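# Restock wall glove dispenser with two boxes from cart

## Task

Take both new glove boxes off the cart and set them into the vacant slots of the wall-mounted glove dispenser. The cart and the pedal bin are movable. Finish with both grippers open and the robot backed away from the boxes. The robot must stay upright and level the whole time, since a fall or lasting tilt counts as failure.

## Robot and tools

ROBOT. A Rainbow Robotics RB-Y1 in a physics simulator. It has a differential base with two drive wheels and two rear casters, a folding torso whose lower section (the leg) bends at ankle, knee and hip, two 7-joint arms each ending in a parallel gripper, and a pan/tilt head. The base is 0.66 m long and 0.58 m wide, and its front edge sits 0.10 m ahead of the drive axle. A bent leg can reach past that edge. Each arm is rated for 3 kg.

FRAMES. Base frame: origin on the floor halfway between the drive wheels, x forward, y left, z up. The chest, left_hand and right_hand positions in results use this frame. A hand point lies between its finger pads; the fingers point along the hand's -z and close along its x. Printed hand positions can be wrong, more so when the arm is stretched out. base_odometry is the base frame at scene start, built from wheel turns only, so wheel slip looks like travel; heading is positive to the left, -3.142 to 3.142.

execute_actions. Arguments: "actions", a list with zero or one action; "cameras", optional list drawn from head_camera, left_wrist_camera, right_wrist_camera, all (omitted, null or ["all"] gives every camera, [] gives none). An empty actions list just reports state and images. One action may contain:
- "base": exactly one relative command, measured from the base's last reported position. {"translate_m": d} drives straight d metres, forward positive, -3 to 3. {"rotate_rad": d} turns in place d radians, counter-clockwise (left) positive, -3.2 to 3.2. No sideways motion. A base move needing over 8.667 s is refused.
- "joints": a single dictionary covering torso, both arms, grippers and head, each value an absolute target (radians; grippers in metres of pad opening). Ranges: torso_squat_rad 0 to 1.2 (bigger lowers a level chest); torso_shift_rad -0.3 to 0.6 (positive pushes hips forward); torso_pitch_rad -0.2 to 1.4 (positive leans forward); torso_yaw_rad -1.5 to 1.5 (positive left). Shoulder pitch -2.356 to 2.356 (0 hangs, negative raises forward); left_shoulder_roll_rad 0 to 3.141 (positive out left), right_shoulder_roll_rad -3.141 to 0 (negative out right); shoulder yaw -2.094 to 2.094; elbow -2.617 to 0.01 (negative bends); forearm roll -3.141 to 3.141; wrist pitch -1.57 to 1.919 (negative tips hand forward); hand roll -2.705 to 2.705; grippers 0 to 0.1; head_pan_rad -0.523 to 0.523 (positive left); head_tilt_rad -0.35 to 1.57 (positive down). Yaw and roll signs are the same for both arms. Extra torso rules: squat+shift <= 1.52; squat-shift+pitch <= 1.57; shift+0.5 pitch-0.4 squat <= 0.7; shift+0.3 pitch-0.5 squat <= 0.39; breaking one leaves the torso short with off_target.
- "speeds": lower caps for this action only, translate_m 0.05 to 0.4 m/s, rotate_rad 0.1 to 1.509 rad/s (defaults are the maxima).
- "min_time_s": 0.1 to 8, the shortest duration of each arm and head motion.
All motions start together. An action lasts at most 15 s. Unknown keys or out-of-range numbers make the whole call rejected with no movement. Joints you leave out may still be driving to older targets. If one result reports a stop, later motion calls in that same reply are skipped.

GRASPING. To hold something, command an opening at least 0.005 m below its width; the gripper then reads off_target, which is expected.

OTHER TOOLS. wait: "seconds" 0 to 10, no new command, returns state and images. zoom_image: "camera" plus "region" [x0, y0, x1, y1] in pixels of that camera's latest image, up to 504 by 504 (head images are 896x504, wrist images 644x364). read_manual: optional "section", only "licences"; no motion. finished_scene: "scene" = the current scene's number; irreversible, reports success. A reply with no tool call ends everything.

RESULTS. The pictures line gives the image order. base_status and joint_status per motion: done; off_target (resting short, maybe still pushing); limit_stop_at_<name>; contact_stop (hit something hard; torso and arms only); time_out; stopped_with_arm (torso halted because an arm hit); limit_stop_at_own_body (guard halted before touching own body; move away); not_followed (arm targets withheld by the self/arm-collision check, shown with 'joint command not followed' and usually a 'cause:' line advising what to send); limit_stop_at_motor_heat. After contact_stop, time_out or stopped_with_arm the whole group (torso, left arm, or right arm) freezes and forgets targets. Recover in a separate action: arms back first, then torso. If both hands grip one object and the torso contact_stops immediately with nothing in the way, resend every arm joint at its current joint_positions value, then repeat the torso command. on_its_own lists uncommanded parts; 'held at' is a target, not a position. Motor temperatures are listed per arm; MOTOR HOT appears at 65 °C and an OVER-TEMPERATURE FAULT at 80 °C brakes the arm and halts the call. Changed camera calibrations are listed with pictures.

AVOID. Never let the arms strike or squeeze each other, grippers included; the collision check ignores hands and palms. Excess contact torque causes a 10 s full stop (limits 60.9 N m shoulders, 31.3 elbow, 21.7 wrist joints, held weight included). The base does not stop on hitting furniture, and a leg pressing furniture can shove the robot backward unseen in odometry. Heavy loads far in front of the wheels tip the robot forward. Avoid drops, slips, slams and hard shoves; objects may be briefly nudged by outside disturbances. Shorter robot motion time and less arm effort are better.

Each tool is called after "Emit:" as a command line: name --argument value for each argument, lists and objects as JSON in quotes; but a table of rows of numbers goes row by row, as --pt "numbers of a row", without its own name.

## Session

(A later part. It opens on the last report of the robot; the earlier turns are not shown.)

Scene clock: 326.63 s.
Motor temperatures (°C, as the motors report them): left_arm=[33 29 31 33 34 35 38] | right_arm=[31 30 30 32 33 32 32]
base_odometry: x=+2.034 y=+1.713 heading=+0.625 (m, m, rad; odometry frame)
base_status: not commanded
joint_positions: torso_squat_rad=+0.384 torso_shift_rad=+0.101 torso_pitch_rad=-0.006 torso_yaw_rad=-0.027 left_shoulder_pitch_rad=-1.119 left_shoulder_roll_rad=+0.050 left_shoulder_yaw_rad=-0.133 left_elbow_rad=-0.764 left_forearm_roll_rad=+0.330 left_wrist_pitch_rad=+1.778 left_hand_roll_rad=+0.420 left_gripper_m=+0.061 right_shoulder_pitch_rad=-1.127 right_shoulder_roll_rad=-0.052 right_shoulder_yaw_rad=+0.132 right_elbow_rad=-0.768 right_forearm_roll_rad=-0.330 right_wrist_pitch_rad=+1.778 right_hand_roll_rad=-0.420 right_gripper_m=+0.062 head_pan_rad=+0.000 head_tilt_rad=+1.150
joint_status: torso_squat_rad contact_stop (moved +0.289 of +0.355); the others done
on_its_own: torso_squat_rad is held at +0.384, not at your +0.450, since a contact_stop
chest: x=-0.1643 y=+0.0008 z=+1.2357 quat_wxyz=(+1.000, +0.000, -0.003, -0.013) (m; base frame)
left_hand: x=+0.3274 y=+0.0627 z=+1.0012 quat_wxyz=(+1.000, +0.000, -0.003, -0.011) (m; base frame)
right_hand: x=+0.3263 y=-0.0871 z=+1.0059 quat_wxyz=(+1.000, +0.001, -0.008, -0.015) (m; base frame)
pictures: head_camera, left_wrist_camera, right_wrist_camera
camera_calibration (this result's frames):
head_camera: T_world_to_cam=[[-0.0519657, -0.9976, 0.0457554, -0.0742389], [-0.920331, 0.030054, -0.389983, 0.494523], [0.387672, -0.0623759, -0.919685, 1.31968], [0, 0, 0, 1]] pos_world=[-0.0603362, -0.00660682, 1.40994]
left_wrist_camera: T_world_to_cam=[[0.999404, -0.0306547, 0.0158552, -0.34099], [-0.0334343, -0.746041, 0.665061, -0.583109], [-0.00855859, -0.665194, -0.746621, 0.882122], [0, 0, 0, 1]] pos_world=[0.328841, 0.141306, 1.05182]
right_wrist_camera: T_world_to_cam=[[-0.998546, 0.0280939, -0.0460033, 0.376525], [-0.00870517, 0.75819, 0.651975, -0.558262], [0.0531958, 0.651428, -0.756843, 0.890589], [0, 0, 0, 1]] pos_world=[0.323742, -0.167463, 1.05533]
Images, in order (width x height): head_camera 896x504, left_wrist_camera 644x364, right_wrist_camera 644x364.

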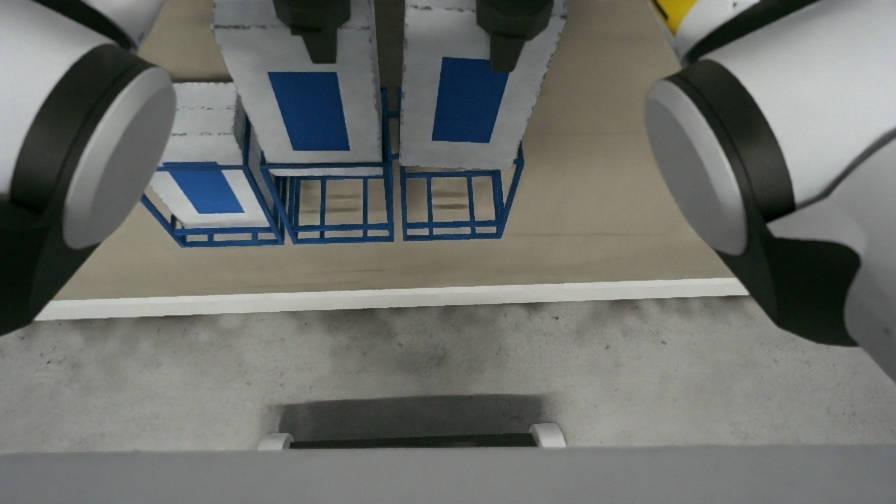

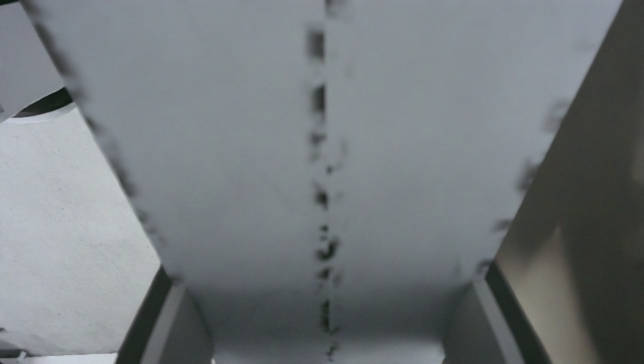

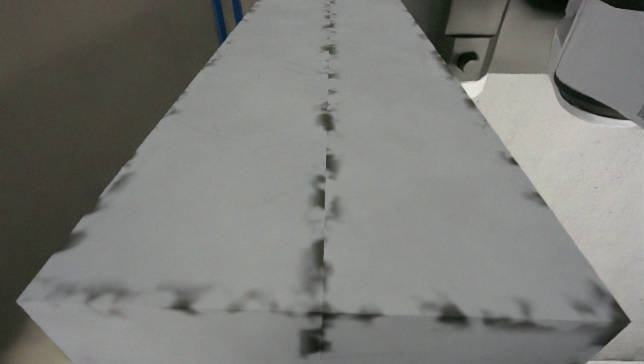

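Emit:
execute_actions --actions '[{"joints":{"torso_squat_rad":0.3}}]' --cameras '[]'

Emit:
execute_actions --actions '[{"joints":{"right_wrist_pitch_rad":1.72,"right_shoulder_pitch_rad":-1.12,"right_elbow_rad":-0.764,"right_shoulder_roll_rad":-0.05},"min_time_s":1}]' --cameras '["head_camera"]'

Emit:
execute_actions --actions '[{"joints":{"torso_squat_rad":0.45}}]' --cameras '["head_camera"]'

Scene clock: 338.93 s.
Motor temperatures (°C, as the motors report them): left_arm=[32 29 31 33 34 34 38] | right_arm=[30 29 30 32 33 32 32]
base_odometry: x=+2.034 y=+1.713 heading=+0.625 (m, m, rad; odometry frame)
base_status: not commanded
joint_positions: torso_squat_rad=+0.300 torso_shift_rad=+0.102 torso_pitch_rad=-0.004 torso_yaw_rad=-0.027 left_shoulder_pitch_rad=-1.119 left_shoulder_roll_rad=+0.050 left_shoulder_yaw_rad=-0.133 left_elbow_rad=-0.764 left_forearm_roll_rad=+0.330 left_wrist_pitch_rad=+1.778 left_hand_roll_rad=+0.420 left_gripper_m=+0.061 right_shoulder_pitch_rad=-1.120 right_shoulder_roll_rad=-0.050 right_shoulder_yaw_rad=+0.133 right_elbow_rad=-0.764 right_forearm_roll_rad=-0.330 right_wrist_pitch_rad=+1.778 right_hand_roll_rad=-0.420 right_gripper_m=+0.063 head_pan_rad=+0.000 head_tilt_rad=+1.150
joint_status: all done
chest: x=-0.1611 y=+0.0008 z=+1.2552 quat_wxyz=(+1.000, +0.000, -0.002, -0.013) (m; base frame)
left_hand: x=+0.3300 y=+0.0627 z=+1.0197 quat_wxyz=(+1.000, +0.000, -0.002, -0.011) (m; base frame)
right_hand: x=+0.3262 y=-0.0877 z=+1.0200 quat_wxyz=(+1.000, +0.000, -0.002, -0.016) (m; base frame)
pictures: none
No camera images: the call's "cameras" was empty. Leave "cameras" out to get every camera's image.

Scene clock: 340.20 s.
Motor temperatures (°C, as the motors report them): left_arm=[32 29 31 33 34 34 38] | right_arm=[30 29 30 32 33 32 32]
base_odometry: x=+2.034 y=+1.713 heading=+0.625 (m, m, rad; odometry frame)
base_status: not commanded
joint_positions: torso_squat_rad=+0.300 torso_shift_rad=+0.102 torso_pitch_rad=-0.004 torso_yaw_rad=-0.027 left_shoulder_pitch_rad=-1.119 left_shoulder_roll_rad=+0.050 left_shoulder_yaw_rad=-0.133 left_elbow_rad=-0.764 left_forearm_roll_rad=+0.330 left_wrist_pitch_rad=+1.778 left_hand_roll_rad=+0.420 left_gripper_m=+0.061 right_shoulder_pitch_rad=-1.120 right_shoulder_roll_rad=-0.050 right_shoulder_yaw_rad=+0.133 right_elbow_rad=-0.764 right_forearm_roll_rad=-0.330 right_wrist_pitch_rad=+1.720 right_hand_roll_rad=-0.420 right_gripper_m=+0.062 head_pan_rad=+0.000 head_tilt_rad=+1.150
joint_status: all done
chest: x=-0.1611 y=+0.0008 z=+1.2552 quat_wxyz=(+1.000, +0.000, -0.002, -0.013) (m; base frame)
left_hand: x=+0.3300 y=+0.0627 z=+1.0197 quat_wxyz=(+1.000, +0.000, -0.002, -0.011) (m; base frame)
right_hand: x=+0.3385 y=-0.0826 z=+1.0204 quat_wxyz=(+0.999, +0.011, -0.029, -0.016) (m; base frame)
pictures: head_camera
camera_calibration (this result's frames):
head_camera: T_world_to_cam=[[-0.0518693, -0.9976, 0.0458667, -0.0750736], [-0.921166, 0.0300558, -0.388007, 0.502401], [0.385697, -0.0623765, -0.920515, 1.33713], [0, 0, 0, 1]] pos_world=[-0.056826, -0.00658793, 1.42923]
Images, in order (width x height): head_camera 896x504.

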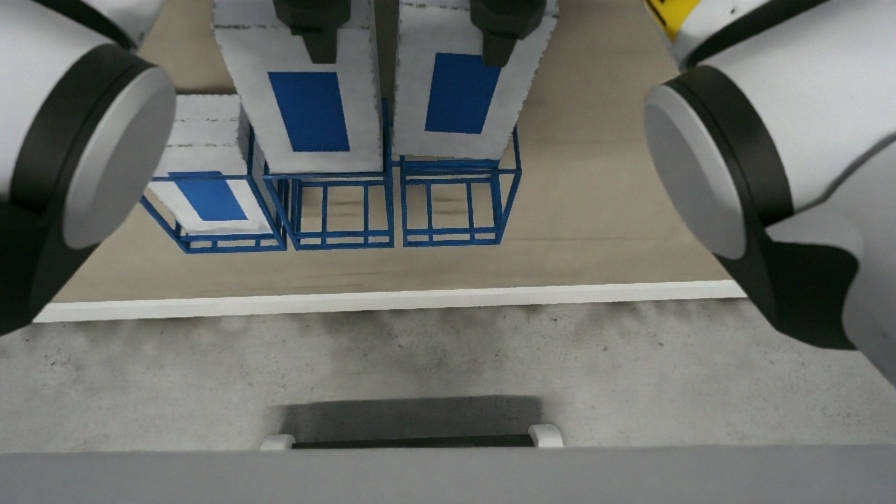

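Scene clock: 341.50 s.
Motor temperatures (°C, as the motors report them): left_arm=[32 29 31 33 34 34 38] | right_arm=[30 30 30 32 33 32 32]
base_odometry: x=+2.034 y=+1.713 heading=+0.625 (m, m, rad; odometry frame)
base_status: not commanded
joint_positions: torso_squat_rad=+0.450 torso_shift_rad=+0.101 torso_pitch_rad=-0.008 torso_yaw_rad=-0.027 left_shoulder_pitch_rad=-1.120 left_shoulder_roll_rad=+0.050 left_shoulder_yaw_rad=-0.133 left_elbow_rad=-0.764 left_forearm_roll_rad=+0.330 left_wrist_pitch_rad=+1.778 left_hand_roll_rad=+0.420 left_gripper_m=+0.061 right_shoulder_pitch_rad=-1.128 right_shoulder_roll_rad=-0.056 right_shoulder_yaw_rad=+0.132 right_elbow_rad=-0.769 right_forearm_roll_rad=-0.329 right_wrist_pitch_rad=+1.721 right_hand_roll_rad=-0.420 right_gripper_m=+0.062 head_pan_rad=+0.000 head_tilt_rad=+1.150
joint_status: all done
chest: x=-0.1671 y=+0.0005 z=+1.2170 quat_wxyz=(+1.000, +0.000, -0.004, -0.014) (m; base frame)
left_hand: x=+0.3250 y=+0.0623 z=+0.9834 quat_wxyz=(+1.000, +0.000, -0.004, -0.011) (m; base frame)
right_hand: x=+0.3374 y=-0.0844 z=+0.9900 quat_wxyz=(+0.999, +0.011, -0.037, -0.017) (m; base frame)
pictures: head_camera
camera_calibration (this result's frames):
head_camera: T_world_to_cam=[[-0.0524999, -0.997587, 0.04544, -0.0734681], [-0.919693, 0.0305702, -0.391446, 0.486508], [0.389112, -0.0623418, -0.919078, 1.30306], [0, 0, 0, 1]] pos_world=[-0.0634564, -0.00692822, 1.3914]
Images, in order (width x height): head_camera 896x504.

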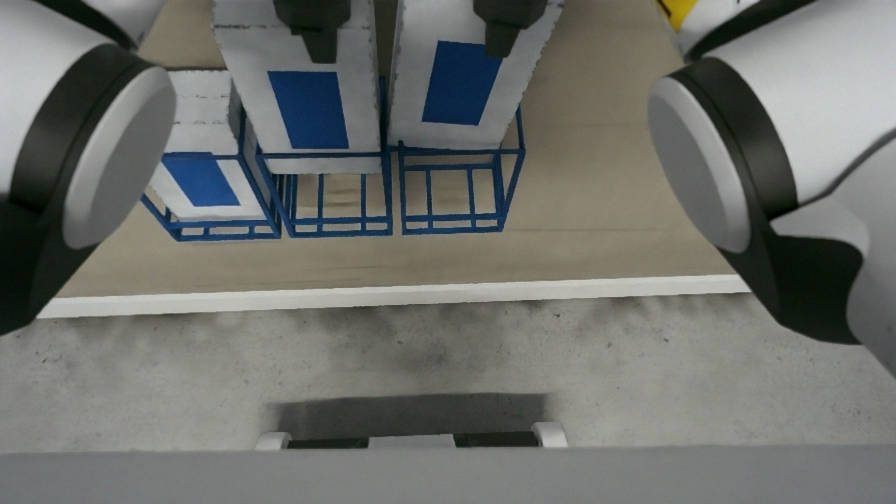

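Emit:
execute_actions --actions '[{"joints":{"torso_squat_rad":0.33}}]' --cameras '[]'

Emit:
execute_actions --actions '[{"joints":{"right_wrist_pitch_rad":1.73,"right_shoulder_pitch_rad":-1.12,"right_elbow_rad":-0.764,"right_shoulder_roll_rad":-0.085},"min_time_s":1}]' --cameras '["head_camera"]'

Emit:
execute_actions --actions '[{"joints":{"torso_squat_rad":0.5}}]' --cameras '["head_camera"]'

Scene clock: 349.87 s.
Motor temperatures (°C, as the motors report them): left_arm=[32 29 31 33 34 34 38] | right_arm=[30 30 30 32 33 32 32]
base_odometry: x=+2.034 y=+1.713 heading=+0.625 (m, m, rad; odometry frame)
base_status: not commanded
joint_positions: torso_squat_rad=+0.330 torso_shift_rad=+0.102 torso_pitch_rad=-0.004 torso_yaw_rad=-0.027 left_shoulder_pitch_rad=-1.120 left_shoulder_roll_rad=+0.050 left_shoulder_yaw_rad=-0.133 left_elbow_rad=-0.764 left_forearm_roll_rad=+0.330 left_wrist_pitch_rad=+1.778 left_hand_roll_rad=+0.420 left_gripper_m=+0.061 right_shoulder_pitch_rad=-1.120 right_shoulder_roll_rad=-0.050 right_shoulder_yaw_rad=+0.133 right_elbow_rad=-0.764 right_forearm_roll_rad=-0.330 right_wrist_pitch_rad=+1.720 right_hand_roll_rad=-0.420 right_gripper_m=+0.062 head_pan_rad=+0.000 head_tilt_rad=+1.150
joint_status: all done
chest: x=-0.1618 y=+0.0006 z=+1.2487 quat_wxyz=(+1.000, +0.000, -0.002, -0.013) (m; base frame)
left_hand: x=+0.3294 y=+0.0626 z=+1.0133 quat_wxyz=(+1.000, +0.000, -0.002, -0.011) (m; base frame)
right_hand: x=+0.3378 y=-0.0828 z=+1.0139 quat_wxyz=(+0.999, +0.012, -0.029, -0.016) (m; base frame)
pictures: none
No camera images: the call's "cameras" was empty. Leave "cameras" out to get every camera's image.

Scene clock: 351.17 s.
Motor temperatures (°C, as the motors report them): left_arm=[32 29 31 33 34 34 38] | right_arm=[30 30 30 32 33 32 32]
base_odometry: x=+2.034 y=+1.713 heading=+0.625 (m, m, rad; odometry frame)
base_status: not commanded
joint_positions: torso_squat_rad=+0.330 torso_shift_rad=+0.102 torso_pitch_rad=-0.004 torso_yaw_rad=-0.027 left_shoulder_pitch_rad=-1.120 left_shoulder_roll_rad=+0.050 left_shoulder_yaw_rad=-0.133 left_elbow_rad=-0.764 left_forearm_roll_rad=+0.330 left_wrist_pitch_rad=+1.778 left_hand_roll_rad=+0.420 left_gripper_m=+0.061 right_shoulder_pitch_rad=-1.120 right_shoulder_roll_rad=-0.085 right_shoulder_yaw_rad=+0.133 right_elbow_rad=-0.764 right_forearm_roll_rad=-0.330 right_wrist_pitch_rad=+1.730 right_hand_roll_rad=-0.420 right_gripper_m=+0.062 head_pan_rad=+0.000 head_tilt_rad=+1.150
joint_status: all done
chest: x=-0.1618 y=+0.0006 z=+1.2487 quat_wxyz=(+1.000, +0.000, -0.002, -0.013) (m; base frame)
left_hand: x=+0.3294 y=+0.0626 z=+1.0133 quat_wxyz=(+1.000, +0.000, -0.002, -0.011) (m; base frame)
right_hand: x=+0.3426 y=-0.1033 z=+1.0170 quat_wxyz=(+0.999, +0.002, -0.029, -0.030) (m; base frame)
pictures: head_camera
camera_calibration (this result's frames):
head_camera: T_world_to_cam=[[-0.0519744, -0.997602, 0.0457006, -0.0747875], [-0.921166, 0.0302179, -0.387996, 0.499276], [0.385685, -0.0622637, -0.920527, 1.33143], [0, 0, 0, 1]] pos_world=[-0.0574843, -0.00679533, 1.42275]
Images, in order (width x height): head_camera 896x504.

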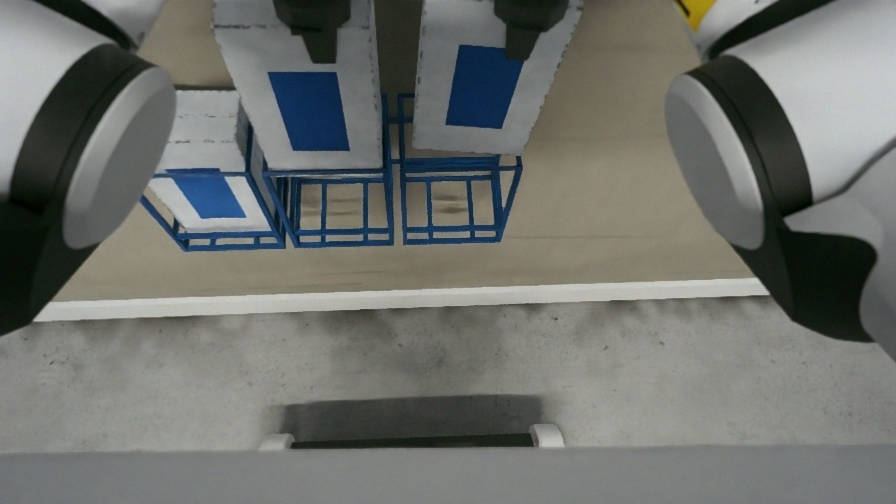

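Scene clock: 352.53 s.
Motor temperatures (°C, as the motors report them): left_arm=[32 29 31 33 34 34 38] | right_arm=[30 30 30 32 33 32 32]
base_odometry: x=+2.034 y=+1.713 heading=+0.625 (m, m, rad; odometry frame)
base_status: not commanded
joint_positions: torso_squat_rad=+0.500 torso_shift_rad=+0.102 torso_pitch_rad=-0.005 torso_yaw_rad=-0.027 left_shoulder_pitch_rad=-1.120 left_shoulder_roll_rad=+0.050 left_shoulder_yaw_rad=-0.133 left_elbow_rad=-0.764 left_forearm_roll_rad=+0.330 left_wrist_pitch_rad=+1.778 left_hand_roll_rad=+0.420 left_gripper_m=+0.061 right_shoulder_pitch_rad=-1.120 right_shoulder_roll_rad=-0.084 right_shoulder_yaw_rad=+0.133 right_elbow_rad=-0.764 right_forearm_roll_rad=-0.331 right_wrist_pitch_rad=+1.730 right_hand_roll_rad=-0.420 right_gripper_m=+0.062 head_pan_rad=+0.000 head_tilt_rad=+1.150
joint_status: all done
chest: x=-0.1668 y=+0.0007 z=+1.2011 quat_wxyz=(+1.000, +0.000, -0.002, -0.013) (m; base frame)
left_hand: x=+0.3246 y=+0.0627 z=+0.9660 quat_wxyz=(+1.000, +0.000, -0.002, -0.011) (m; base frame)
right_hand: x=+0.3376 y=-0.1022 z=+0.9699 quat_wxyz=(+0.999, +0.002, -0.030, -0.030) (m; base frame)
pictures: head_camera
camera_calibration (this result's frames):
head_camera: T_world_to_cam=[[-0.0518407, -0.997606, 0.0457715, -0.0728636], [-0.921021, 0.0300428, -0.388353, 0.476589], [0.386048, -0.062289, -0.920373, 1.2894], [0, 0, 0, 1]] pos_world=[-0.0625994, -0.00669177, 1.37515]
Images, in order (width x height): head_camera 896x504.

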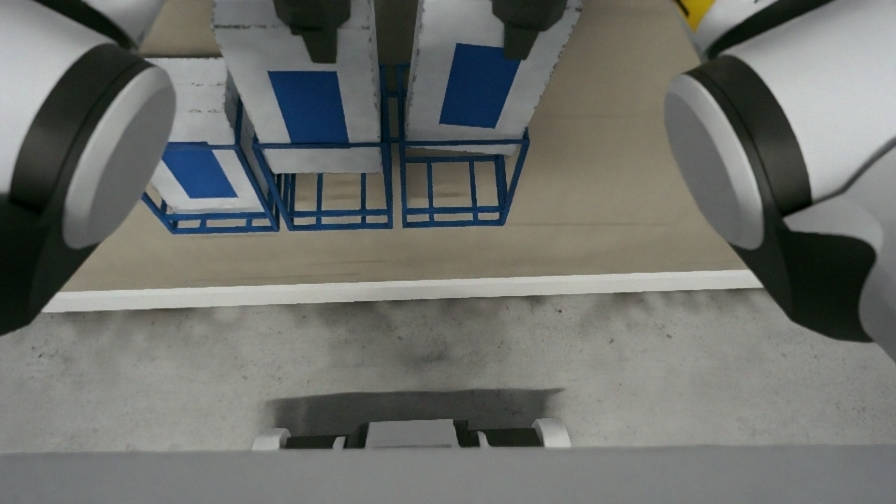

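Emit:
execute_actions --actions '[{"joints":{"torso_squat_rad":0.77,"torso_shift_rad":0.125}}]'

Scene clock: 359.47 s.
Motor temperatures (°C, as the motors report them): left_arm=[32 29 31 33 34 34 38] | right_arm=[30 30 30 32 33 32 32]
base_odometry: x=+2.034 y=+1.713 heading=+0.625 (m, m, rad; odometry frame)
base_status: not commanded
joint_positions: torso_squat_rad=+0.770 torso_shift_rad=+0.125 torso_pitch_rad=-0.005 torso_yaw_rad=-0.026 left_shoulder_pitch_rad=-1.120 left_shoulder_roll_rad=+0.050 left_shoulder_yaw_rad=-0.133 left_elbow_rad=-0.764 left_forearm_roll_rad=+0.330 left_wrist_pitch_rad=+1.777 left_hand_roll_rad=+0.420 left_gripper_m=+0.061 right_shoulder_pitch_rad=-1.121 right_shoulder_roll_rad=-0.080 right_shoulder_yaw_rad=+0.133 right_elbow_rad=-0.765 right_forearm_roll_rad=-0.332 right_wrist_pitch_rad=+1.729 right_hand_roll_rad=-0.420 right_gripper_m=+0.062 head_pan_rad=+0.000 head_tilt_rad=+1.150
joint_status: all done
chest: x=-0.1668 y=+0.0007 z=+1.0886 quat_wxyz=(+1.000, +0.000, -0.002, -0.013) (m; base frame)
left_hand: x=+0.3251 y=+0.0629 z=+0.8540 quat_wxyz=(+1.000, +0.000, -0.003, -0.011) (m; base frame)
right_hand: x=+0.3376 y=-0.0996 z=+0.8579 quat_wxyz=(+0.999, +0.004, -0.030, -0.028) (m; base frame)
pictures: head_camera, left_wrist_camera, right_wrist_camera
camera_calibration (this result's frames):
head_camera: T_world_to_cam=[[-0.0514871, -0.997618, 0.0459068, -0.0677918], [-0.920967, 0.0296533, -0.38851, 0.433128], [0.386223, -0.0622819, -0.9203, 1.18579], [0, 0, 0, 1]] pos_world=[-0.0625738, -0.00662071, 1.26267]
left_wrist_camera: T_world_to_cam=[[0.999405, -0.0301532, 0.0167671, -0.33722], [-0.0336659, -0.745988, 0.665108, -0.485097], [-0.00754707, -0.665276, -0.746559, 0.771949], [0, 0, 0, 1]] pos_world=[0.326514, 0.141514, 0.904602]
right_wrist_camera: T_world_to_cam=[[-0.994553, 0.0534744, -0.0894752, 0.41979], [-0.0184813, 0.754322, 0.656244, -0.452986], [0.102585, 0.654323, -0.749225, 0.763211], [0, 0, 0, 1]] pos_world=[0.330837, -0.180137, 0.906647]
Images, in order (width x height): head_camera 896x504, left_wrist_camera 644x364, right_wrist_camera 644x364.

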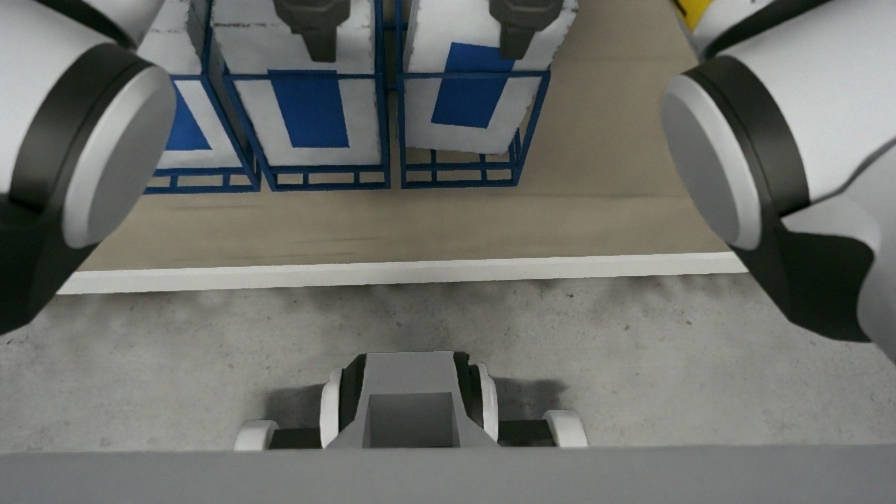

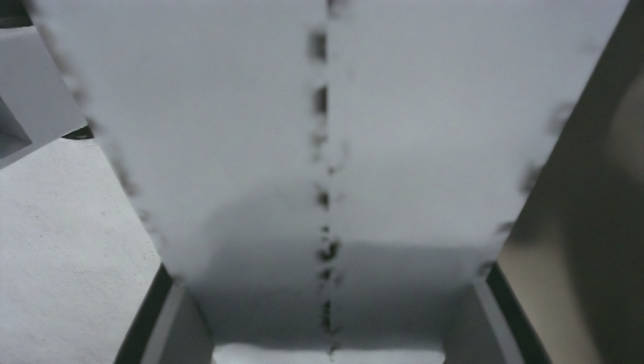

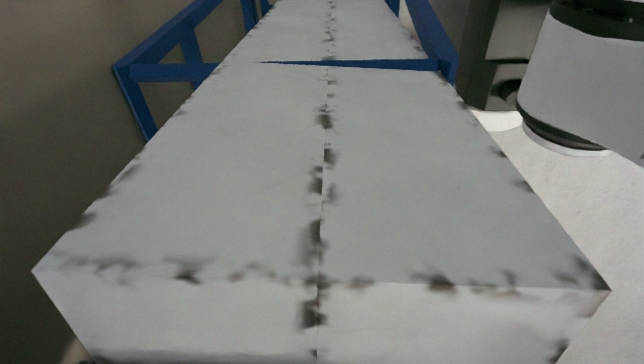

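Emit:
execute_actions --actions '[{"joints":{"left_gripper_m":0.078,"right_gripper_m":0.078}}]' --cameras '["head_camera"]'

Emit:
execute_actions --actions '[{"joints":{"torso_squat_rad":0.3,"torso_shift_rad":0.09}}]' --cameras '[]'

Emit:
execute_actions --actions '[{"base":{"translate_m":-0.8},"joints":{"head_tilt_rad":0.75,"torso_yaw_rad":0.6,"head_pan_rad":-0.5}}]' --cameras '["head_camera"]'

Scene clock: 367.77 s.
Motor temperatures (°C, as the motors report them): left_arm=[32 29 31 33 34 34 38] | right_arm=[30 30 30 31 35 32 32]
base_odometry: x=+2.034 y=+1.713 heading=+0.625 (m, m, rad; odometry frame)
base_status: not commanded
joint_positions: torso_squat_rad=+0.770 torso_shift_rad=+0.125 torso_pitch_rad=-0.005 torso_yaw_rad=-0.027 left_shoulder_pitch_rad=-1.120 left_shoulder_roll_rad=+0.050 left_shoulder_yaw_rad=-0.133 left_elbow_rad=-0.764 left_forearm_roll_rad=+0.330 left_wrist_pitch_rad=+1.778 left_hand_roll_rad=+0.420 left_gripper_m=+0.078 right_shoulder_pitch_rad=-1.120 right_shoulder_roll_rad=-0.085 right_shoulder_yaw_rad=+0.133 right_elbow_rad=-0.764 right_forearm_roll_rad=-0.330 right_wrist_pitch_rad=+1.730 right_hand_roll_rad=-0.420 right_gripper_m=+0.078 head_pan_rad=+0.000 head_tilt_rad=+1.150
joint_status: all done
chest: x=-0.1668 y=+0.0006 z=+1.0886 quat_wxyz=(+1.000, +0.000, -0.002, -0.013) (m; base frame)
left_hand: x=+0.3249 y=+0.0626 z=+0.8540 quat_wxyz=(+1.000, +0.000, -0.003, -0.011) (m; base frame)
right_hand: x=+0.3379 y=-0.1031 z=+0.8575 quat_wxyz=(+0.999, +0.002, -0.030, -0.030) (m; base frame)
pictures: head_camera
camera_calibration (this result's frames):
head_camera: T_world_to_cam=[[-0.0517957, -0.997612, 0.0456933, -0.0677594], [-0.920969, 0.0300231, -0.388477, 0.433101], [0.386178, -0.0622036, -0.920325, 1.1858], [0, 0, 0, 1]] pos_world=[-0.0625649, -0.00683985, 1.26266]
Images, in order (width x height): head_camera 896x504.

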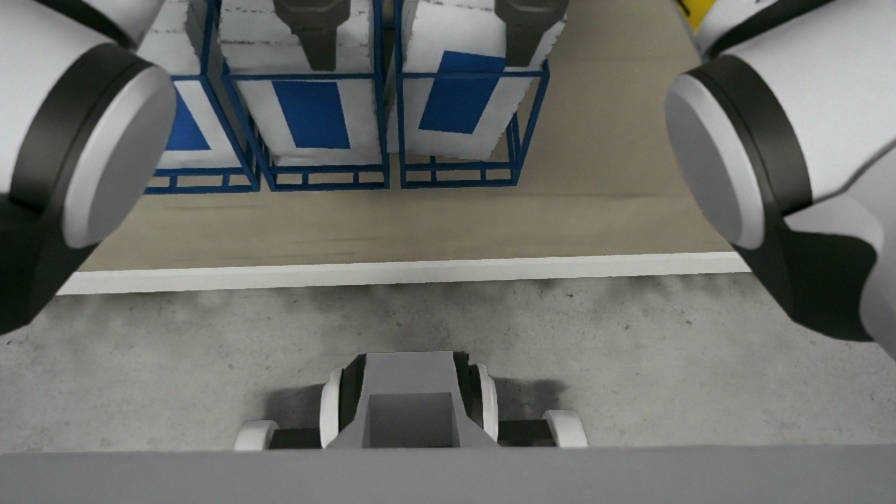

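Scene clock: 370.20 s.
Motor temperatures (°C, as the motors report them): left_arm=[31 29 31 33 34 34 38] | right_arm=[30 30 30 31 35 32 32]
base_odometry: x=+2.034 y=+1.713 heading=+0.625 (m, m, rad; odometry frame)
base_status: not commanded
joint_positions: torso_squat_rad=+0.300 torso_shift_rad=+0.090 torso_pitch_rad=-0.005 torso_yaw_rad=-0.027 left_shoulder_pitch_rad=-1.120 left_shoulder_roll_rad=+0.050 left_shoulder_yaw_rad=-0.133 left_elbow_rad=-0.764 left_forearm_roll_rad=+0.330 left_wrist_pitch_rad=+1.778 left_hand_roll_rad=+0.420 left_gripper_m=+0.078 right_shoulder_pitch_rad=-1.120 right_shoulder_roll_rad=-0.085 right_shoulder_yaw_rad=+0.133 right_elbow_rad=-0.764 right_forearm_roll_rad=-0.330 right_wrist_pitch_rad=+1.730 right_hand_roll_rad=-0.420 right_gripper_m=+0.078 head_pan_rad=+0.000 head_tilt_rad=+1.150
joint_status: all done
chest: x=-0.1693 y=+0.0007 z=+1.2559 quat_wxyz=(+1.000, +0.000, -0.002, -0.013) (m; base frame)
left_hand: x=+0.3223 y=+0.0628 z=+1.0213 quat_wxyz=(+1.000, +0.000, -0.003, -0.011) (m; base frame)
right_hand: x=+0.3353 y=-0.1030 z=+1.0247 quat_wxyz=(+0.999, +0.002, -0.030, -0.030) (m; base frame)
pictures: none
No camera images: the call's "cameras" was empty. Leave "cameras" out to get every camera's image.

Scene clock: 373.77 s.
Motor temperatures (°C, as the motors report them): left_arm=[31 29 31 33 34 34 38] | right_arm=[30 30 30 31 34 32 32]
base_odometry: x=+1.386 y=+1.244 heading=+0.627 (m, m, rad; odometry frame)
base_status: done
joint_positions: torso_squat_rad=+0.300 torso_shift_rad=+0.090 torso_pitch_rad=-0.005 torso_yaw_rad=+0.600 left_shoulder_pitch_rad=-1.120 left_shoulder_roll_rad=+0.050 left_shoulder_yaw_rad=-0.133 left_elbow_rad=-0.764 left_forearm_roll_rad=+0.330 left_wrist_pitch_rad=+1.778 left_hand_roll_rad=+0.420 left_gripper_m=+0.078 right_shoulder_pitch_rad=-1.120 right_shoulder_roll_rad=-0.085 right_shoulder_yaw_rad=+0.133 right_elbow_rad=-0.764 right_forearm_roll_rad=-0.330 right_wrist_pitch_rad=+1.730 right_hand_roll_rad=-0.420 right_gripper_m=+0.078 head_pan_rad=-0.500 head_tilt_rad=+0.750
joint_status: all done
chest: x=-0.1694 y=+0.0007 z=+1.2560 quat_wxyz=(+0.955, -0.001, -0.002, +0.296) (m; base frame)
left_hand: x=+0.1926 y=+0.3386 z=+1.0206 quat_wxyz=(+0.955, -0.001, -0.003, +0.298) (m; base frame)
right_hand: x=+0.3004 y=+0.2119 z=+1.0244 quat_wxyz=(+0.960, +0.009, -0.028, +0.279) (m; base frame)
pictures: head_camera
camera_calibration (this result's frames):
head_camera: T_world_to_cam=[[0.0591219, -0.997708, 0.0329195, -0.0271385], [-0.694499, -0.0647977, -0.71657, 1.00525], [0.717061, 0.0195025, -0.696738, 1.06684], [0, 0, 0, 1]] pos_world=[-0.0652453, 0.0172552, 1.46453]
Images, in order (width x height): head_camera 896x504.

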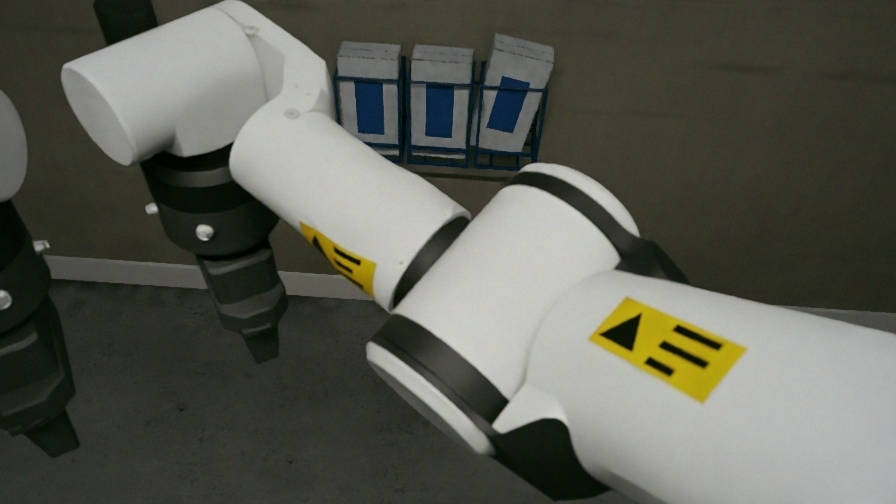

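Emit:
execute_actions --actions '[{"joints":{"torso_yaw_rad":-0.027,"head_pan_rad":0,"head_tilt_rad":1.15,"right_gripper_m":0.085,"torso_squat_rad":0.2}}]' --cameras '[]'

Emit:
execute_actions --actions '[{"base":{"translate_m":0.8},"speeds":{"translate_m":0.2}}]' --cameras '["head_camera"]'

Emit:
execute_actions --actions '[{"joints":{"torso_squat_rad":0.68,"torso_shift_rad":0.115}}]'

Scene clock: 386.27 s.
Motor temperatures (°C, as the motors report them): left_arm=[31 29 31 33 34 34 38] | right_arm=[30 30 30 31 34 32 32]
base_odometry: x=+1.386 y=+1.244 heading=+0.627 (m, m, rad; odometry frame)
base_status: not commanded
joint_positions: torso_squat_rad=+0.200 torso_shift_rad=+0.090 torso_pitch_rad=-0.005 torso_yaw_rad=-0.027 left_shoulder_pitch_rad=-1.120 left_shoulder_roll_rad=+0.050 left_shoulder_yaw_rad=-0.133 left_elbow_rad=-0.764 left_forearm_roll_rad=+0.330 left_wrist_pitch_rad=+1.778 left_hand_roll_rad=+0.420 left_gripper_m=+0.078 right_shoulder_pitch_rad=-1.120 right_shoulder_roll_rad=-0.085 right_shoulder_yaw_rad=+0.133 right_elbow_rad=-0.764 right_forearm_roll_rad=-0.330 right_wrist_pitch_rad=+1.730 right_hand_roll_rad=-0.420 right_gripper_m=+0.085 head_pan_rad=+0.000 head_tilt_rad=+1.150
joint_status: all done
chest: x=-0.1677 y=+0.0007 z=+1.2732 quat_wxyz=(+1.000, +0.000, -0.002, -0.014) (m; base frame)
left_hand: x=+0.3238 y=+0.0625 z=+1.0384 quat_wxyz=(+1.000, +0.000, -0.003, -0.011) (m; base frame)
right_hand: x=+0.3369 y=-0.1034 z=+1.0418 quat_wxyz=(+0.999, +0.002, -0.030, -0.031) (m; base frame)
pictures: none
No camera images: the call's "cameras" was empty. Leave "cameras" out to get every camera's image.

Scene clock: 391.23 s.
Motor temperatures (°C, as the motors report them): left_arm=[31 29 31 33 34 34 38] | right_arm=[30 30 30 31 34 32 32]
base_odometry: x=+2.033 y=+1.714 heading=+0.628 (m, m, rad; odometry frame)
base_status: done
joint_positions: torso_squat_rad=+0.200 torso_shift_rad=+0.090 torso_pitch_rad=-0.005 torso_yaw_rad=-0.027 left_shoulder_pitch_rad=-1.120 left_shoulder_roll_rad=+0.050 left_shoulder_yaw_rad=-0.133 left_elbow_rad=-0.764 left_forearm_roll_rad=+0.330 left_wrist_pitch_rad=+1.778 left_hand_roll_rad=+0.420 left_gripper_m=+0.078 right_shoulder_pitch_rad=-1.120 right_shoulder_roll_rad=-0.085 right_shoulder_yaw_rad=+0.133 right_elbow_rad=-0.764 right_forearm_roll_rad=-0.330 right_wrist_pitch_rad=+1.730 right_hand_roll_rad=-0.420 right_gripper_m=+0.085 head_pan_rad=+0.000 head_tilt_rad=+1.150
joint_status: not commanded
chest: x=-0.1677 y=+0.0007 z=+1.2732 quat_wxyz=(+1.000, +0.000, -0.002, -0.014) (m; base frame)
left_hand: x=+0.3239 y=+0.0625 z=+1.0384 quat_wxyz=(+1.000, +0.000, -0.003, -0.011) (m; base frame)
right_hand: x=+0.3369 y=-0.1034 z=+1.0418 quat_wxyz=(+0.999, +0.002, -0.030, -0.031) (m; base frame)
pictures: head_camera
camera_calibration (this result's frames):
head_camera: T_world_to_cam=[[-0.0520791, -0.997598, 0.0456747, -0.0761192], [-0.92102, 0.0303016, -0.388334, 0.503784], [0.386018, -0.0622914, -0.920386, 1.35614], [0, 0, 0, 1]] pos_world=[-0.0634612, -0.00672617, 1.44728]
Images, in order (width x height): head_camera 896x504.

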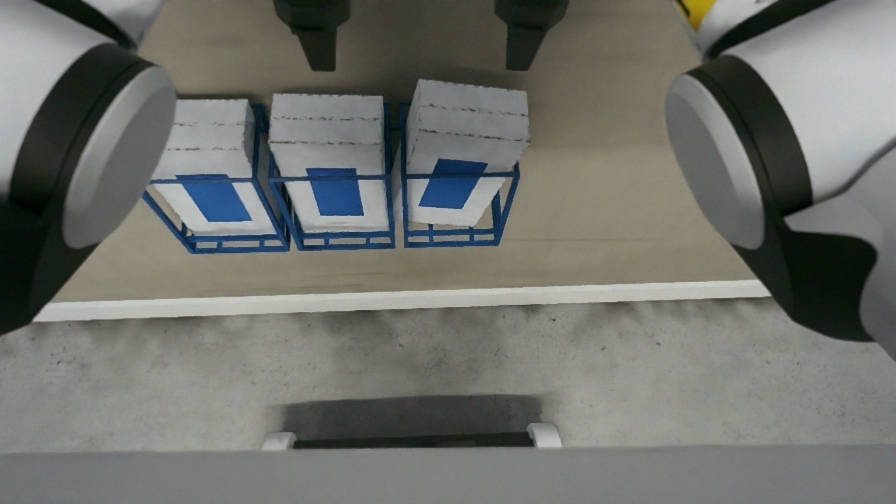

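Scene clock: 393.70 s.
Motor temperatures (°C, as the motors report them): left_arm=[31 29 31 33 34 34 38] | right_arm=[30 30 30 31 34 32 32]
base_odometry: x=+2.033 y=+1.714 heading=+0.628 (m, m, rad; odometry frame)
base_status: not commanded
joint_positions: torso_squat_rad=+0.680 torso_shift_rad=+0.115 torso_pitch_rad=-0.005 torso_yaw_rad=-0.027 left_shoulder_pitch_rad=-1.120 left_shoulder_roll_rad=+0.050 left_shoulder_yaw_rad=-0.133 left_elbow_rad=-0.764 left_forearm_roll_rad=+0.330 left_wrist_pitch_rad=+1.778 left_hand_roll_rad=+0.420 left_gripper_m=+0.078 right_shoulder_pitch_rad=-1.120 right_shoulder_roll_rad=-0.085 right_shoulder_yaw_rad=+0.133 right_elbow_rad=-0.764 right_forearm_roll_rad=-0.330 right_wrist_pitch_rad=+1.730 right_hand_roll_rad=-0.420 right_gripper_m=+0.085 head_pan_rad=+0.000 head_tilt_rad=+1.150
joint_status: all done
chest: x=-0.1671 y=+0.0006 z=+1.1306 quat_wxyz=(+1.000, +0.000, -0.002, -0.014) (m; base frame)
left_hand: x=+0.3246 y=+0.0624 z=+0.8960 quat_wxyz=(+1.000, +0.000, -0.003, -0.011) (m; base frame)
right_hand: x=+0.3376 y=-0.1035 z=+0.8994 quat_wxyz=(+0.999, +0.002, -0.030, -0.031) (m; base frame)
pictures: head_camera, left_wrist_camera, right_wrist_camera
camera_calibration (this result's frames):
head_camera: T_world_to_cam=[[-0.0520918, -0.997598, 0.0456597, -0.0696893], [-0.92091, 0.0303015, -0.388595, 0.449328], [0.386278, -0.0622911, -0.920277, 1.22461], [0, 0, 0, 1]] pos_world=[-0.062877, -0.00685518, 1.30476]
left_wrist_camera: T_world_to_cam=[[0.999395, -0.0310501, 0.0156763, -0.336356], [-0.0336107, -0.746048, 0.665043, -0.513442], [-0.0089544, -0.665168, -0.74664, 0.803492], [0, 0, 0, 1]] pos_world=[0.32609, 0.14096, 0.946654]
right_wrist_camera: T_world_to_cam=[[-0.994315, 0.0589169, -0.0886879, 0.423504], [-0.0133725, 0.757255, 0.652982, -0.475762], [0.105631, 0.650456, -0.752163, 0.798135], [0, 0, 0, 1]] pos_world=[0.330427, -0.183831, 0.948551]
Images, in order (width x height): head_camera 896x504, left_wrist_camera 644x364, right_wrist_camera 644x364.

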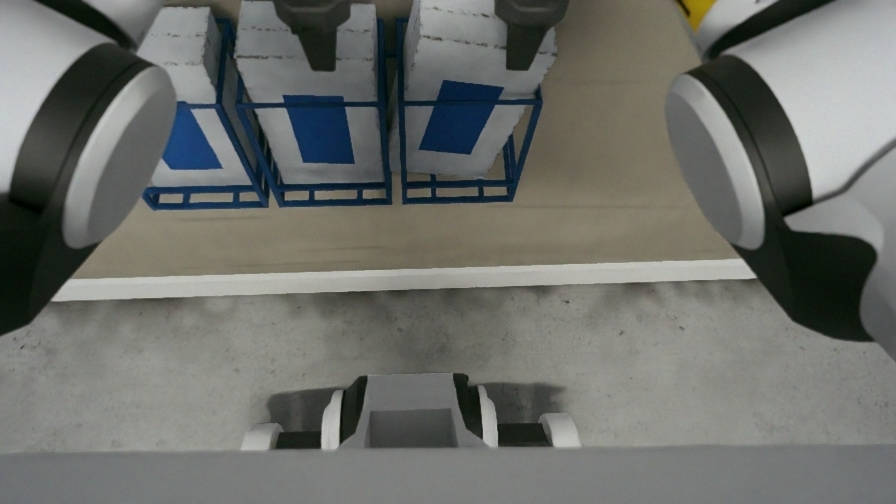

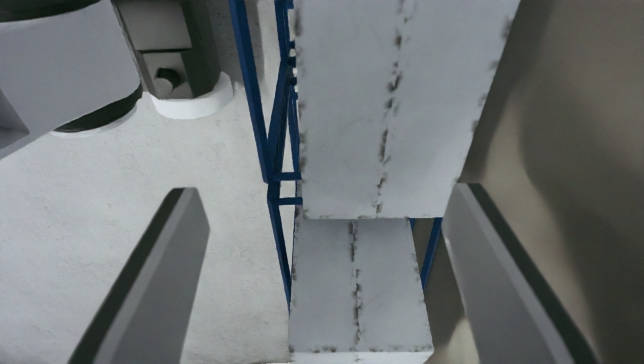

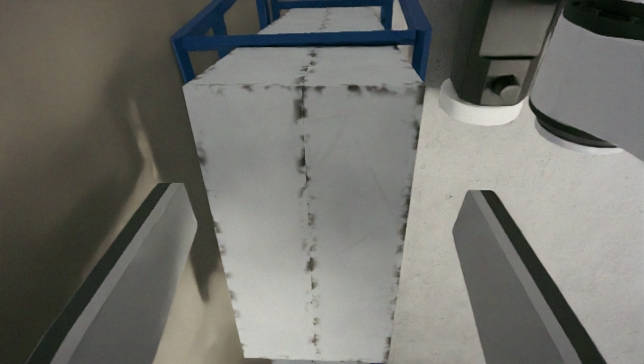

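Emit:
execute_actions --actions '[{"joints":{"right_gripper_m":0.045}}]' --cameras '[]'

Emit:
execute_actions --actions '[{"joints":{"right_shoulder_roll_rad":-0.04},"min_time_s":1.5}]' --cameras '["head_camera"]'

Emit:
execute_actions --actions '[{"joints":{"right_gripper_m":0.08}}]' --cameras '["head_camera"]'

Scene clock: 399.00 s.
Motor temperatures (°C, as the motors report them): left_arm=[31 29 31 33 34 34 38] | right_arm=[30 30 30 31 33 32 32]
base_odometry: x=+2.033 y=+1.714 heading=+0.628 (m, m, rad; odometry frame)
base_status: not commanded
joint_positions: torso_squat_rad=+0.680 torso_shift_rad=+0.115 torso_pitch_rad=-0.005 torso_yaw_rad=-0.027 left_shoulder_pitch_rad=-1.120 left_shoulder_roll_rad=+0.050 left_shoulder_yaw_rad=-0.133 left_elbow_rad=-0.764 left_forearm_roll_rad=+0.330 left_wrist_pitch_rad=+1.778 left_hand_roll_rad=+0.420 left_gripper_m=+0.078 right_shoulder_pitch_rad=-1.120 right_shoulder_roll_rad=-0.085 right_shoulder_yaw_rad=+0.133 right_elbow_rad=-0.764 right_forearm_roll_rad=-0.330 right_wrist_pitch_rad=+1.730 right_hand_roll_rad=-0.420 right_gripper_m=+0.045 head_pan_rad=+0.000 head_tilt_rad=+1.150
joint_status: all done
chest: x=-0.1671 y=+0.0006 z=+1.1306 quat_wxyz=(+1.000, +0.000, -0.002, -0.014) (m; base frame)
left_hand: x=+0.3246 y=+0.0624 z=+0.8960 quat_wxyz=(+1.000, +0.000, -0.003, -0.011) (m; base frame)
right_hand: x=+0.3376 y=-0.1035 z=+0.8994 quat_wxyz=(+0.999, +0.002, -0.030, -0.031) (m; base frame)
pictures: none
No camera images: the call's "cameras" was empty. Leave "cameras" out to get every camera's image.

Scene clock: 400.80 s.
Motor temperatures (°C, as the motors report them): left_arm=[31 29 31 33 34 34 38] | right_arm=[30 30 30 31 33 32 32]
base_odometry: x=+2.033 y=+1.714 heading=+0.628 (m, m, rad; odometry frame)
base_status: not commanded
joint_positions: torso_squat_rad=+0.680 torso_shift_rad=+0.115 torso_pitch_rad=-0.005 torso_yaw_rad=-0.027 left_shoulder_pitch_rad=-1.120 left_shoulder_roll_rad=+0.050 left_shoulder_yaw_rad=-0.133 left_elbow_rad=-0.764 left_forearm_roll_rad=+0.330 left_wrist_pitch_rad=+1.778 left_hand_roll_rad=+0.420 left_gripper_m=+0.078 right_shoulder_pitch_rad=-1.121 right_shoulder_roll_rad=-0.043 right_shoulder_yaw_rad=+0.133 right_elbow_rad=-0.764 right_forearm_roll_rad=-0.329 right_wrist_pitch_rad=+1.730 right_hand_roll_rad=-0.420 right_gripper_m=+0.045 head_pan_rad=+0.000 head_tilt_rad=+1.150
joint_status: all done
chest: x=-0.1671 y=+0.0006 z=+1.1306 quat_wxyz=(+1.000, +0.000, -0.002, -0.014) (m; base frame)
left_hand: x=+0.3246 y=+0.0623 z=+0.8960 quat_wxyz=(+1.000, +0.000, -0.003, -0.011) (m; base frame)
right_hand: x=+0.3294 y=-0.0796 z=+0.8960 quat_wxyz=(+1.000, +0.011, -0.024, -0.013) (m; base frame)
pictures: head_camera
camera_calibration (this result's frames):
head_camera: T_world_to_cam=[[-0.0521893, -0.997593, 0.0456585, -0.0697045], [-0.920902, 0.0303911, -0.388608, 0.449336], [0.386285, -0.0623282, -0.920271, 1.2246], [0, 0, 0, 1]] pos_world=[-0.0628891, -0.00686538, 1.30476]
Images, in order (width x height): head_camera 896x504.

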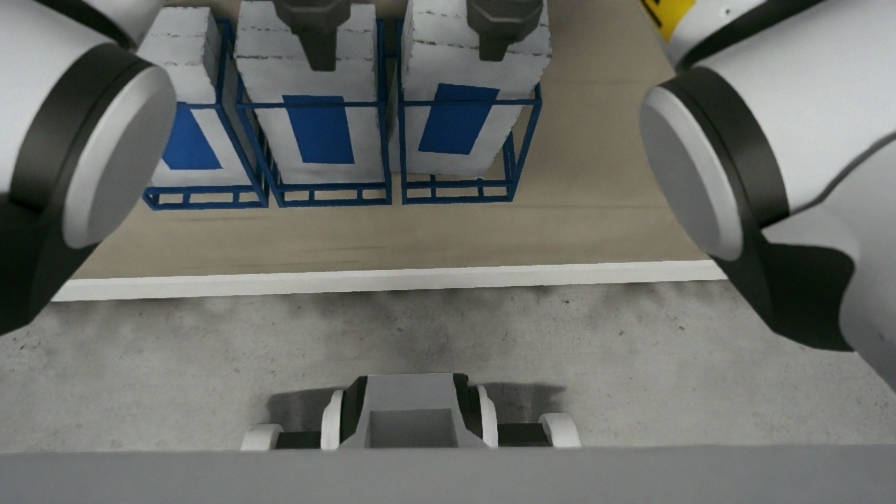

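Scene clock: 401.63 s.
Motor temperatures (°C, as the motors report them): left_arm=[31 29 31 33 34 34 38] | right_arm=[30 30 30 31 33 32 32]
base_odometry: x=+2.033 y=+1.714 heading=+0.628 (m, m, rad; odometry frame)
base_status: not commanded
joint_positions: torso_squat_rad=+0.680 torso_shift_rad=+0.115 torso_pitch_rad=-0.005 torso_yaw_rad=-0.027 left_shoulder_pitch_rad=-1.120 left_shoulder_roll_rad=+0.050 left_shoulder_yaw_rad=-0.133 left_elbow_rad=-0.764 left_forearm_roll_rad=+0.330 left_wrist_pitch_rad=+1.778 left_hand_roll_rad=+0.420 left_gripper_m=+0.078 right_shoulder_pitch_rad=-1.121 right_shoulder_roll_rad=-0.042 right_shoulder_yaw_rad=+0.133 right_elbow_rad=-0.764 right_forearm_roll_rad=-0.329 right_wrist_pitch_rad=+1.730 right_hand_roll_rad=-0.420 right_gripper_m=+0.080 head_pan_rad=+0.000 head_tilt_rad=+1.150
joint_status: all done
chest: x=-0.1671 y=+0.0006 z=+1.1306 quat_wxyz=(+1.000, +0.000, -0.002, -0.014) (m; base frame)
left_hand: x=+0.3246 y=+0.0623 z=+0.8961 quat_wxyz=(+1.000, +0.000, -0.003, -0.011) (m; base frame)
right_hand: x=+0.3292 y=-0.0793 z=+0.8959 quat_wxyz=(+1.000, +0.011, -0.024, -0.013) (m; base frame)
pictures: head_camera
camera_calibration (this result's frames):
head_camera: T_world_to_cam=[[-0.0521895, -0.997593, 0.045658, -0.0697042], [-0.920899, 0.0303911, -0.388614, 0.449339], [0.386291, -0.062328, -0.920269, 1.2246], [0, 0, 0, 1]] pos_world=[-0.0628945, -0.00686551, 1.30476]
Images, in order (width x height): head_camera 896x504.

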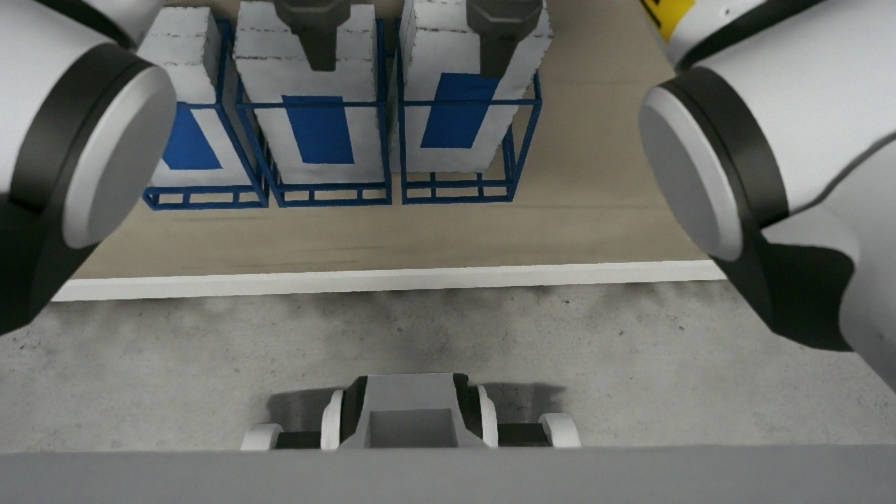

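Emit:
execute_actions --actions '[{"joints":{"torso_squat_rad":0.77,"torso_shift_rad":0.125,"right_gripper_m":0.085}}]' --cameras '[]'

Emit:
execute_actions --actions '[{"joints":{"right_gripper_m":0.045}}]' --cameras '["head_camera","right_wrist_camera"]'

Scene clock: 410.53 s.
Motor temperatures (°C, as the motors report them): left_arm=[31 29 31 33 34 33 38] | right_arm=[30 30 30 31 34 32 32]
base_odometry: x=+2.033 y=+1.714 heading=+0.628 (m, m, rad; odometry frame)
base_status: not commanded
joint_positions: torso_squat_rad=+0.770 torso_shift_rad=+0.125 torso_pitch_rad=-0.006 torso_yaw_rad=-0.027 left_shoulder_pitch_rad=-1.123 left_shoulder_roll_rad=+0.050 left_shoulder_yaw_rad=-0.133 left_elbow_rad=-0.766 left_forearm_roll_rad=+0.330 left_wrist_pitch_rad=+1.778 left_hand_roll_rad=+0.420 left_gripper_m=+0.078 right_shoulder_pitch_rad=-1.120 right_shoulder_roll_rad=-0.040 right_shoulder_yaw_rad=+0.133 right_elbow_rad=-0.764 right_forearm_roll_rad=-0.330 right_wrist_pitch_rad=+1.730 right_hand_roll_rad=-0.420 right_gripper_m=+0.085 head_pan_rad=+0.000 head_tilt_rad=+1.150
joint_status: all done
chest: x=-0.1672 y=+0.0005 z=+1.0885 quat_wxyz=(+1.000, +0.000, -0.003, -0.014) (m; base frame)
left_hand: x=+0.3255 y=+0.0616 z=+0.8558 quat_wxyz=(+1.000, -0.001, -0.005, -0.012) (m; base frame)
right_hand: x=+0.3287 y=-0.0782 z=+0.8537 quat_wxyz=(+1.000, +0.012, -0.024, -0.012) (m; base frame)
pictures: none
No camera images: the call's "cameras" was empty. Leave "cameras" out to get every camera's image.

Scene clock: 411.43 s.
Motor temperatures (°C, as the motors report them): left_arm=[31 29 31 33 34 33 38] | right_arm=[30 30 30 31 34 32 32]
base_odometry: x=+2.033 y=+1.714 heading=+0.628 (m, m, rad; odometry frame)
base_status: not commanded
joint_positions: torso_squat_rad=+0.770 torso_shift_rad=+0.125 torso_pitch_rad=-0.006 torso_yaw_rad=-0.027 left_shoulder_pitch_rad=-1.123 left_shoulder_roll_rad=+0.050 left_shoulder_yaw_rad=-0.133 left_elbow_rad=-0.766 left_forearm_roll_rad=+0.330 left_wrist_pitch_rad=+1.778 left_hand_roll_rad=+0.420 left_gripper_m=+0.078 right_shoulder_pitch_rad=-1.121 right_shoulder_roll_rad=-0.040 right_shoulder_yaw_rad=+0.133 right_elbow_rad=-0.765 right_forearm_roll_rad=-0.330 right_wrist_pitch_rad=+1.729 right_hand_roll_rad=-0.420 right_gripper_m=+0.062 head_pan_rad=+0.000 head_tilt_rad=+1.150
joint_status: right_gripper_m off_target (ended at +0.062, target +0.045)
chest: x=-0.1672 y=+0.0005 z=+1.0885 quat_wxyz=(+1.000, +0.000, -0.003, -0.014) (m; base frame)
left_hand: x=+0.3255 y=+0.0617 z=+0.8558 quat_wxyz=(+1.000, -0.001, -0.005, -0.012) (m; base frame)
right_hand: x=+0.3291 y=-0.0781 z=+0.8540 quat_wxyz=(+1.000, +0.012, -0.024, -0.012) (m; base frame)
pictures: head_camera, right_wrist_camera
camera_calibration (this result's frames):
head_camera: T_world_to_cam=[[-0.0522032, -0.997596, 0.0455776, -0.0677731], [-0.920651, 0.0303951, -0.389202, 0.433562], [0.386881, -0.0622786, -0.920024, 1.18572], [0, 0, 0, 1]] pos_world=[-0.0631101, -0.00694355, 1.26272]
right_wrist_camera: T_world_to_cam=[[-0.996739, 0.0226252, -0.0774521, 0.397888], [-0.035056, 0.743135, 0.668223, -0.472475], [0.072676, 0.668759, -0.739918, 0.75009], [0, 0, 0, 1]] pos_world=[0.325514, -0.159519, 0.901542]
Images, in order (width x height): head_camera 896x504, right_wrist_camera 644x364.

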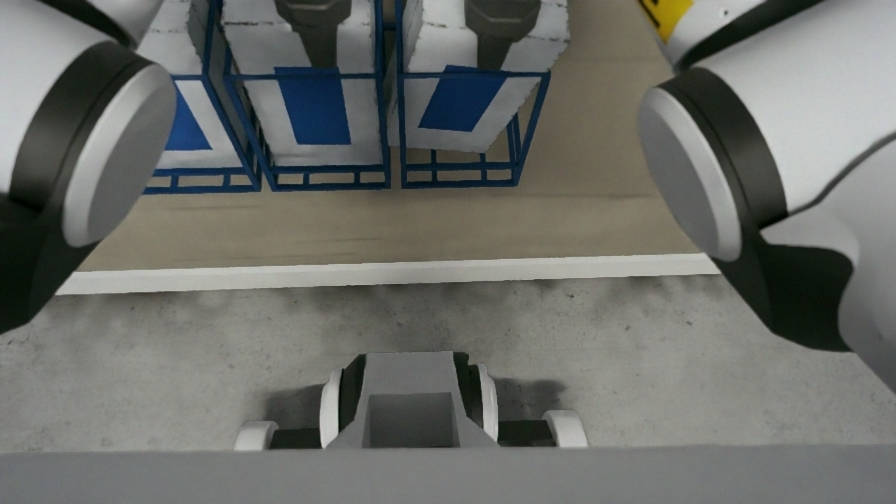

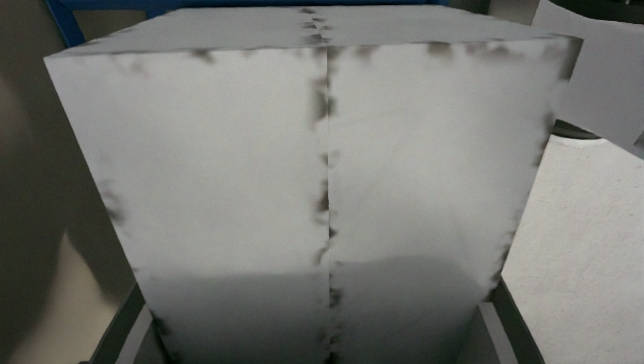

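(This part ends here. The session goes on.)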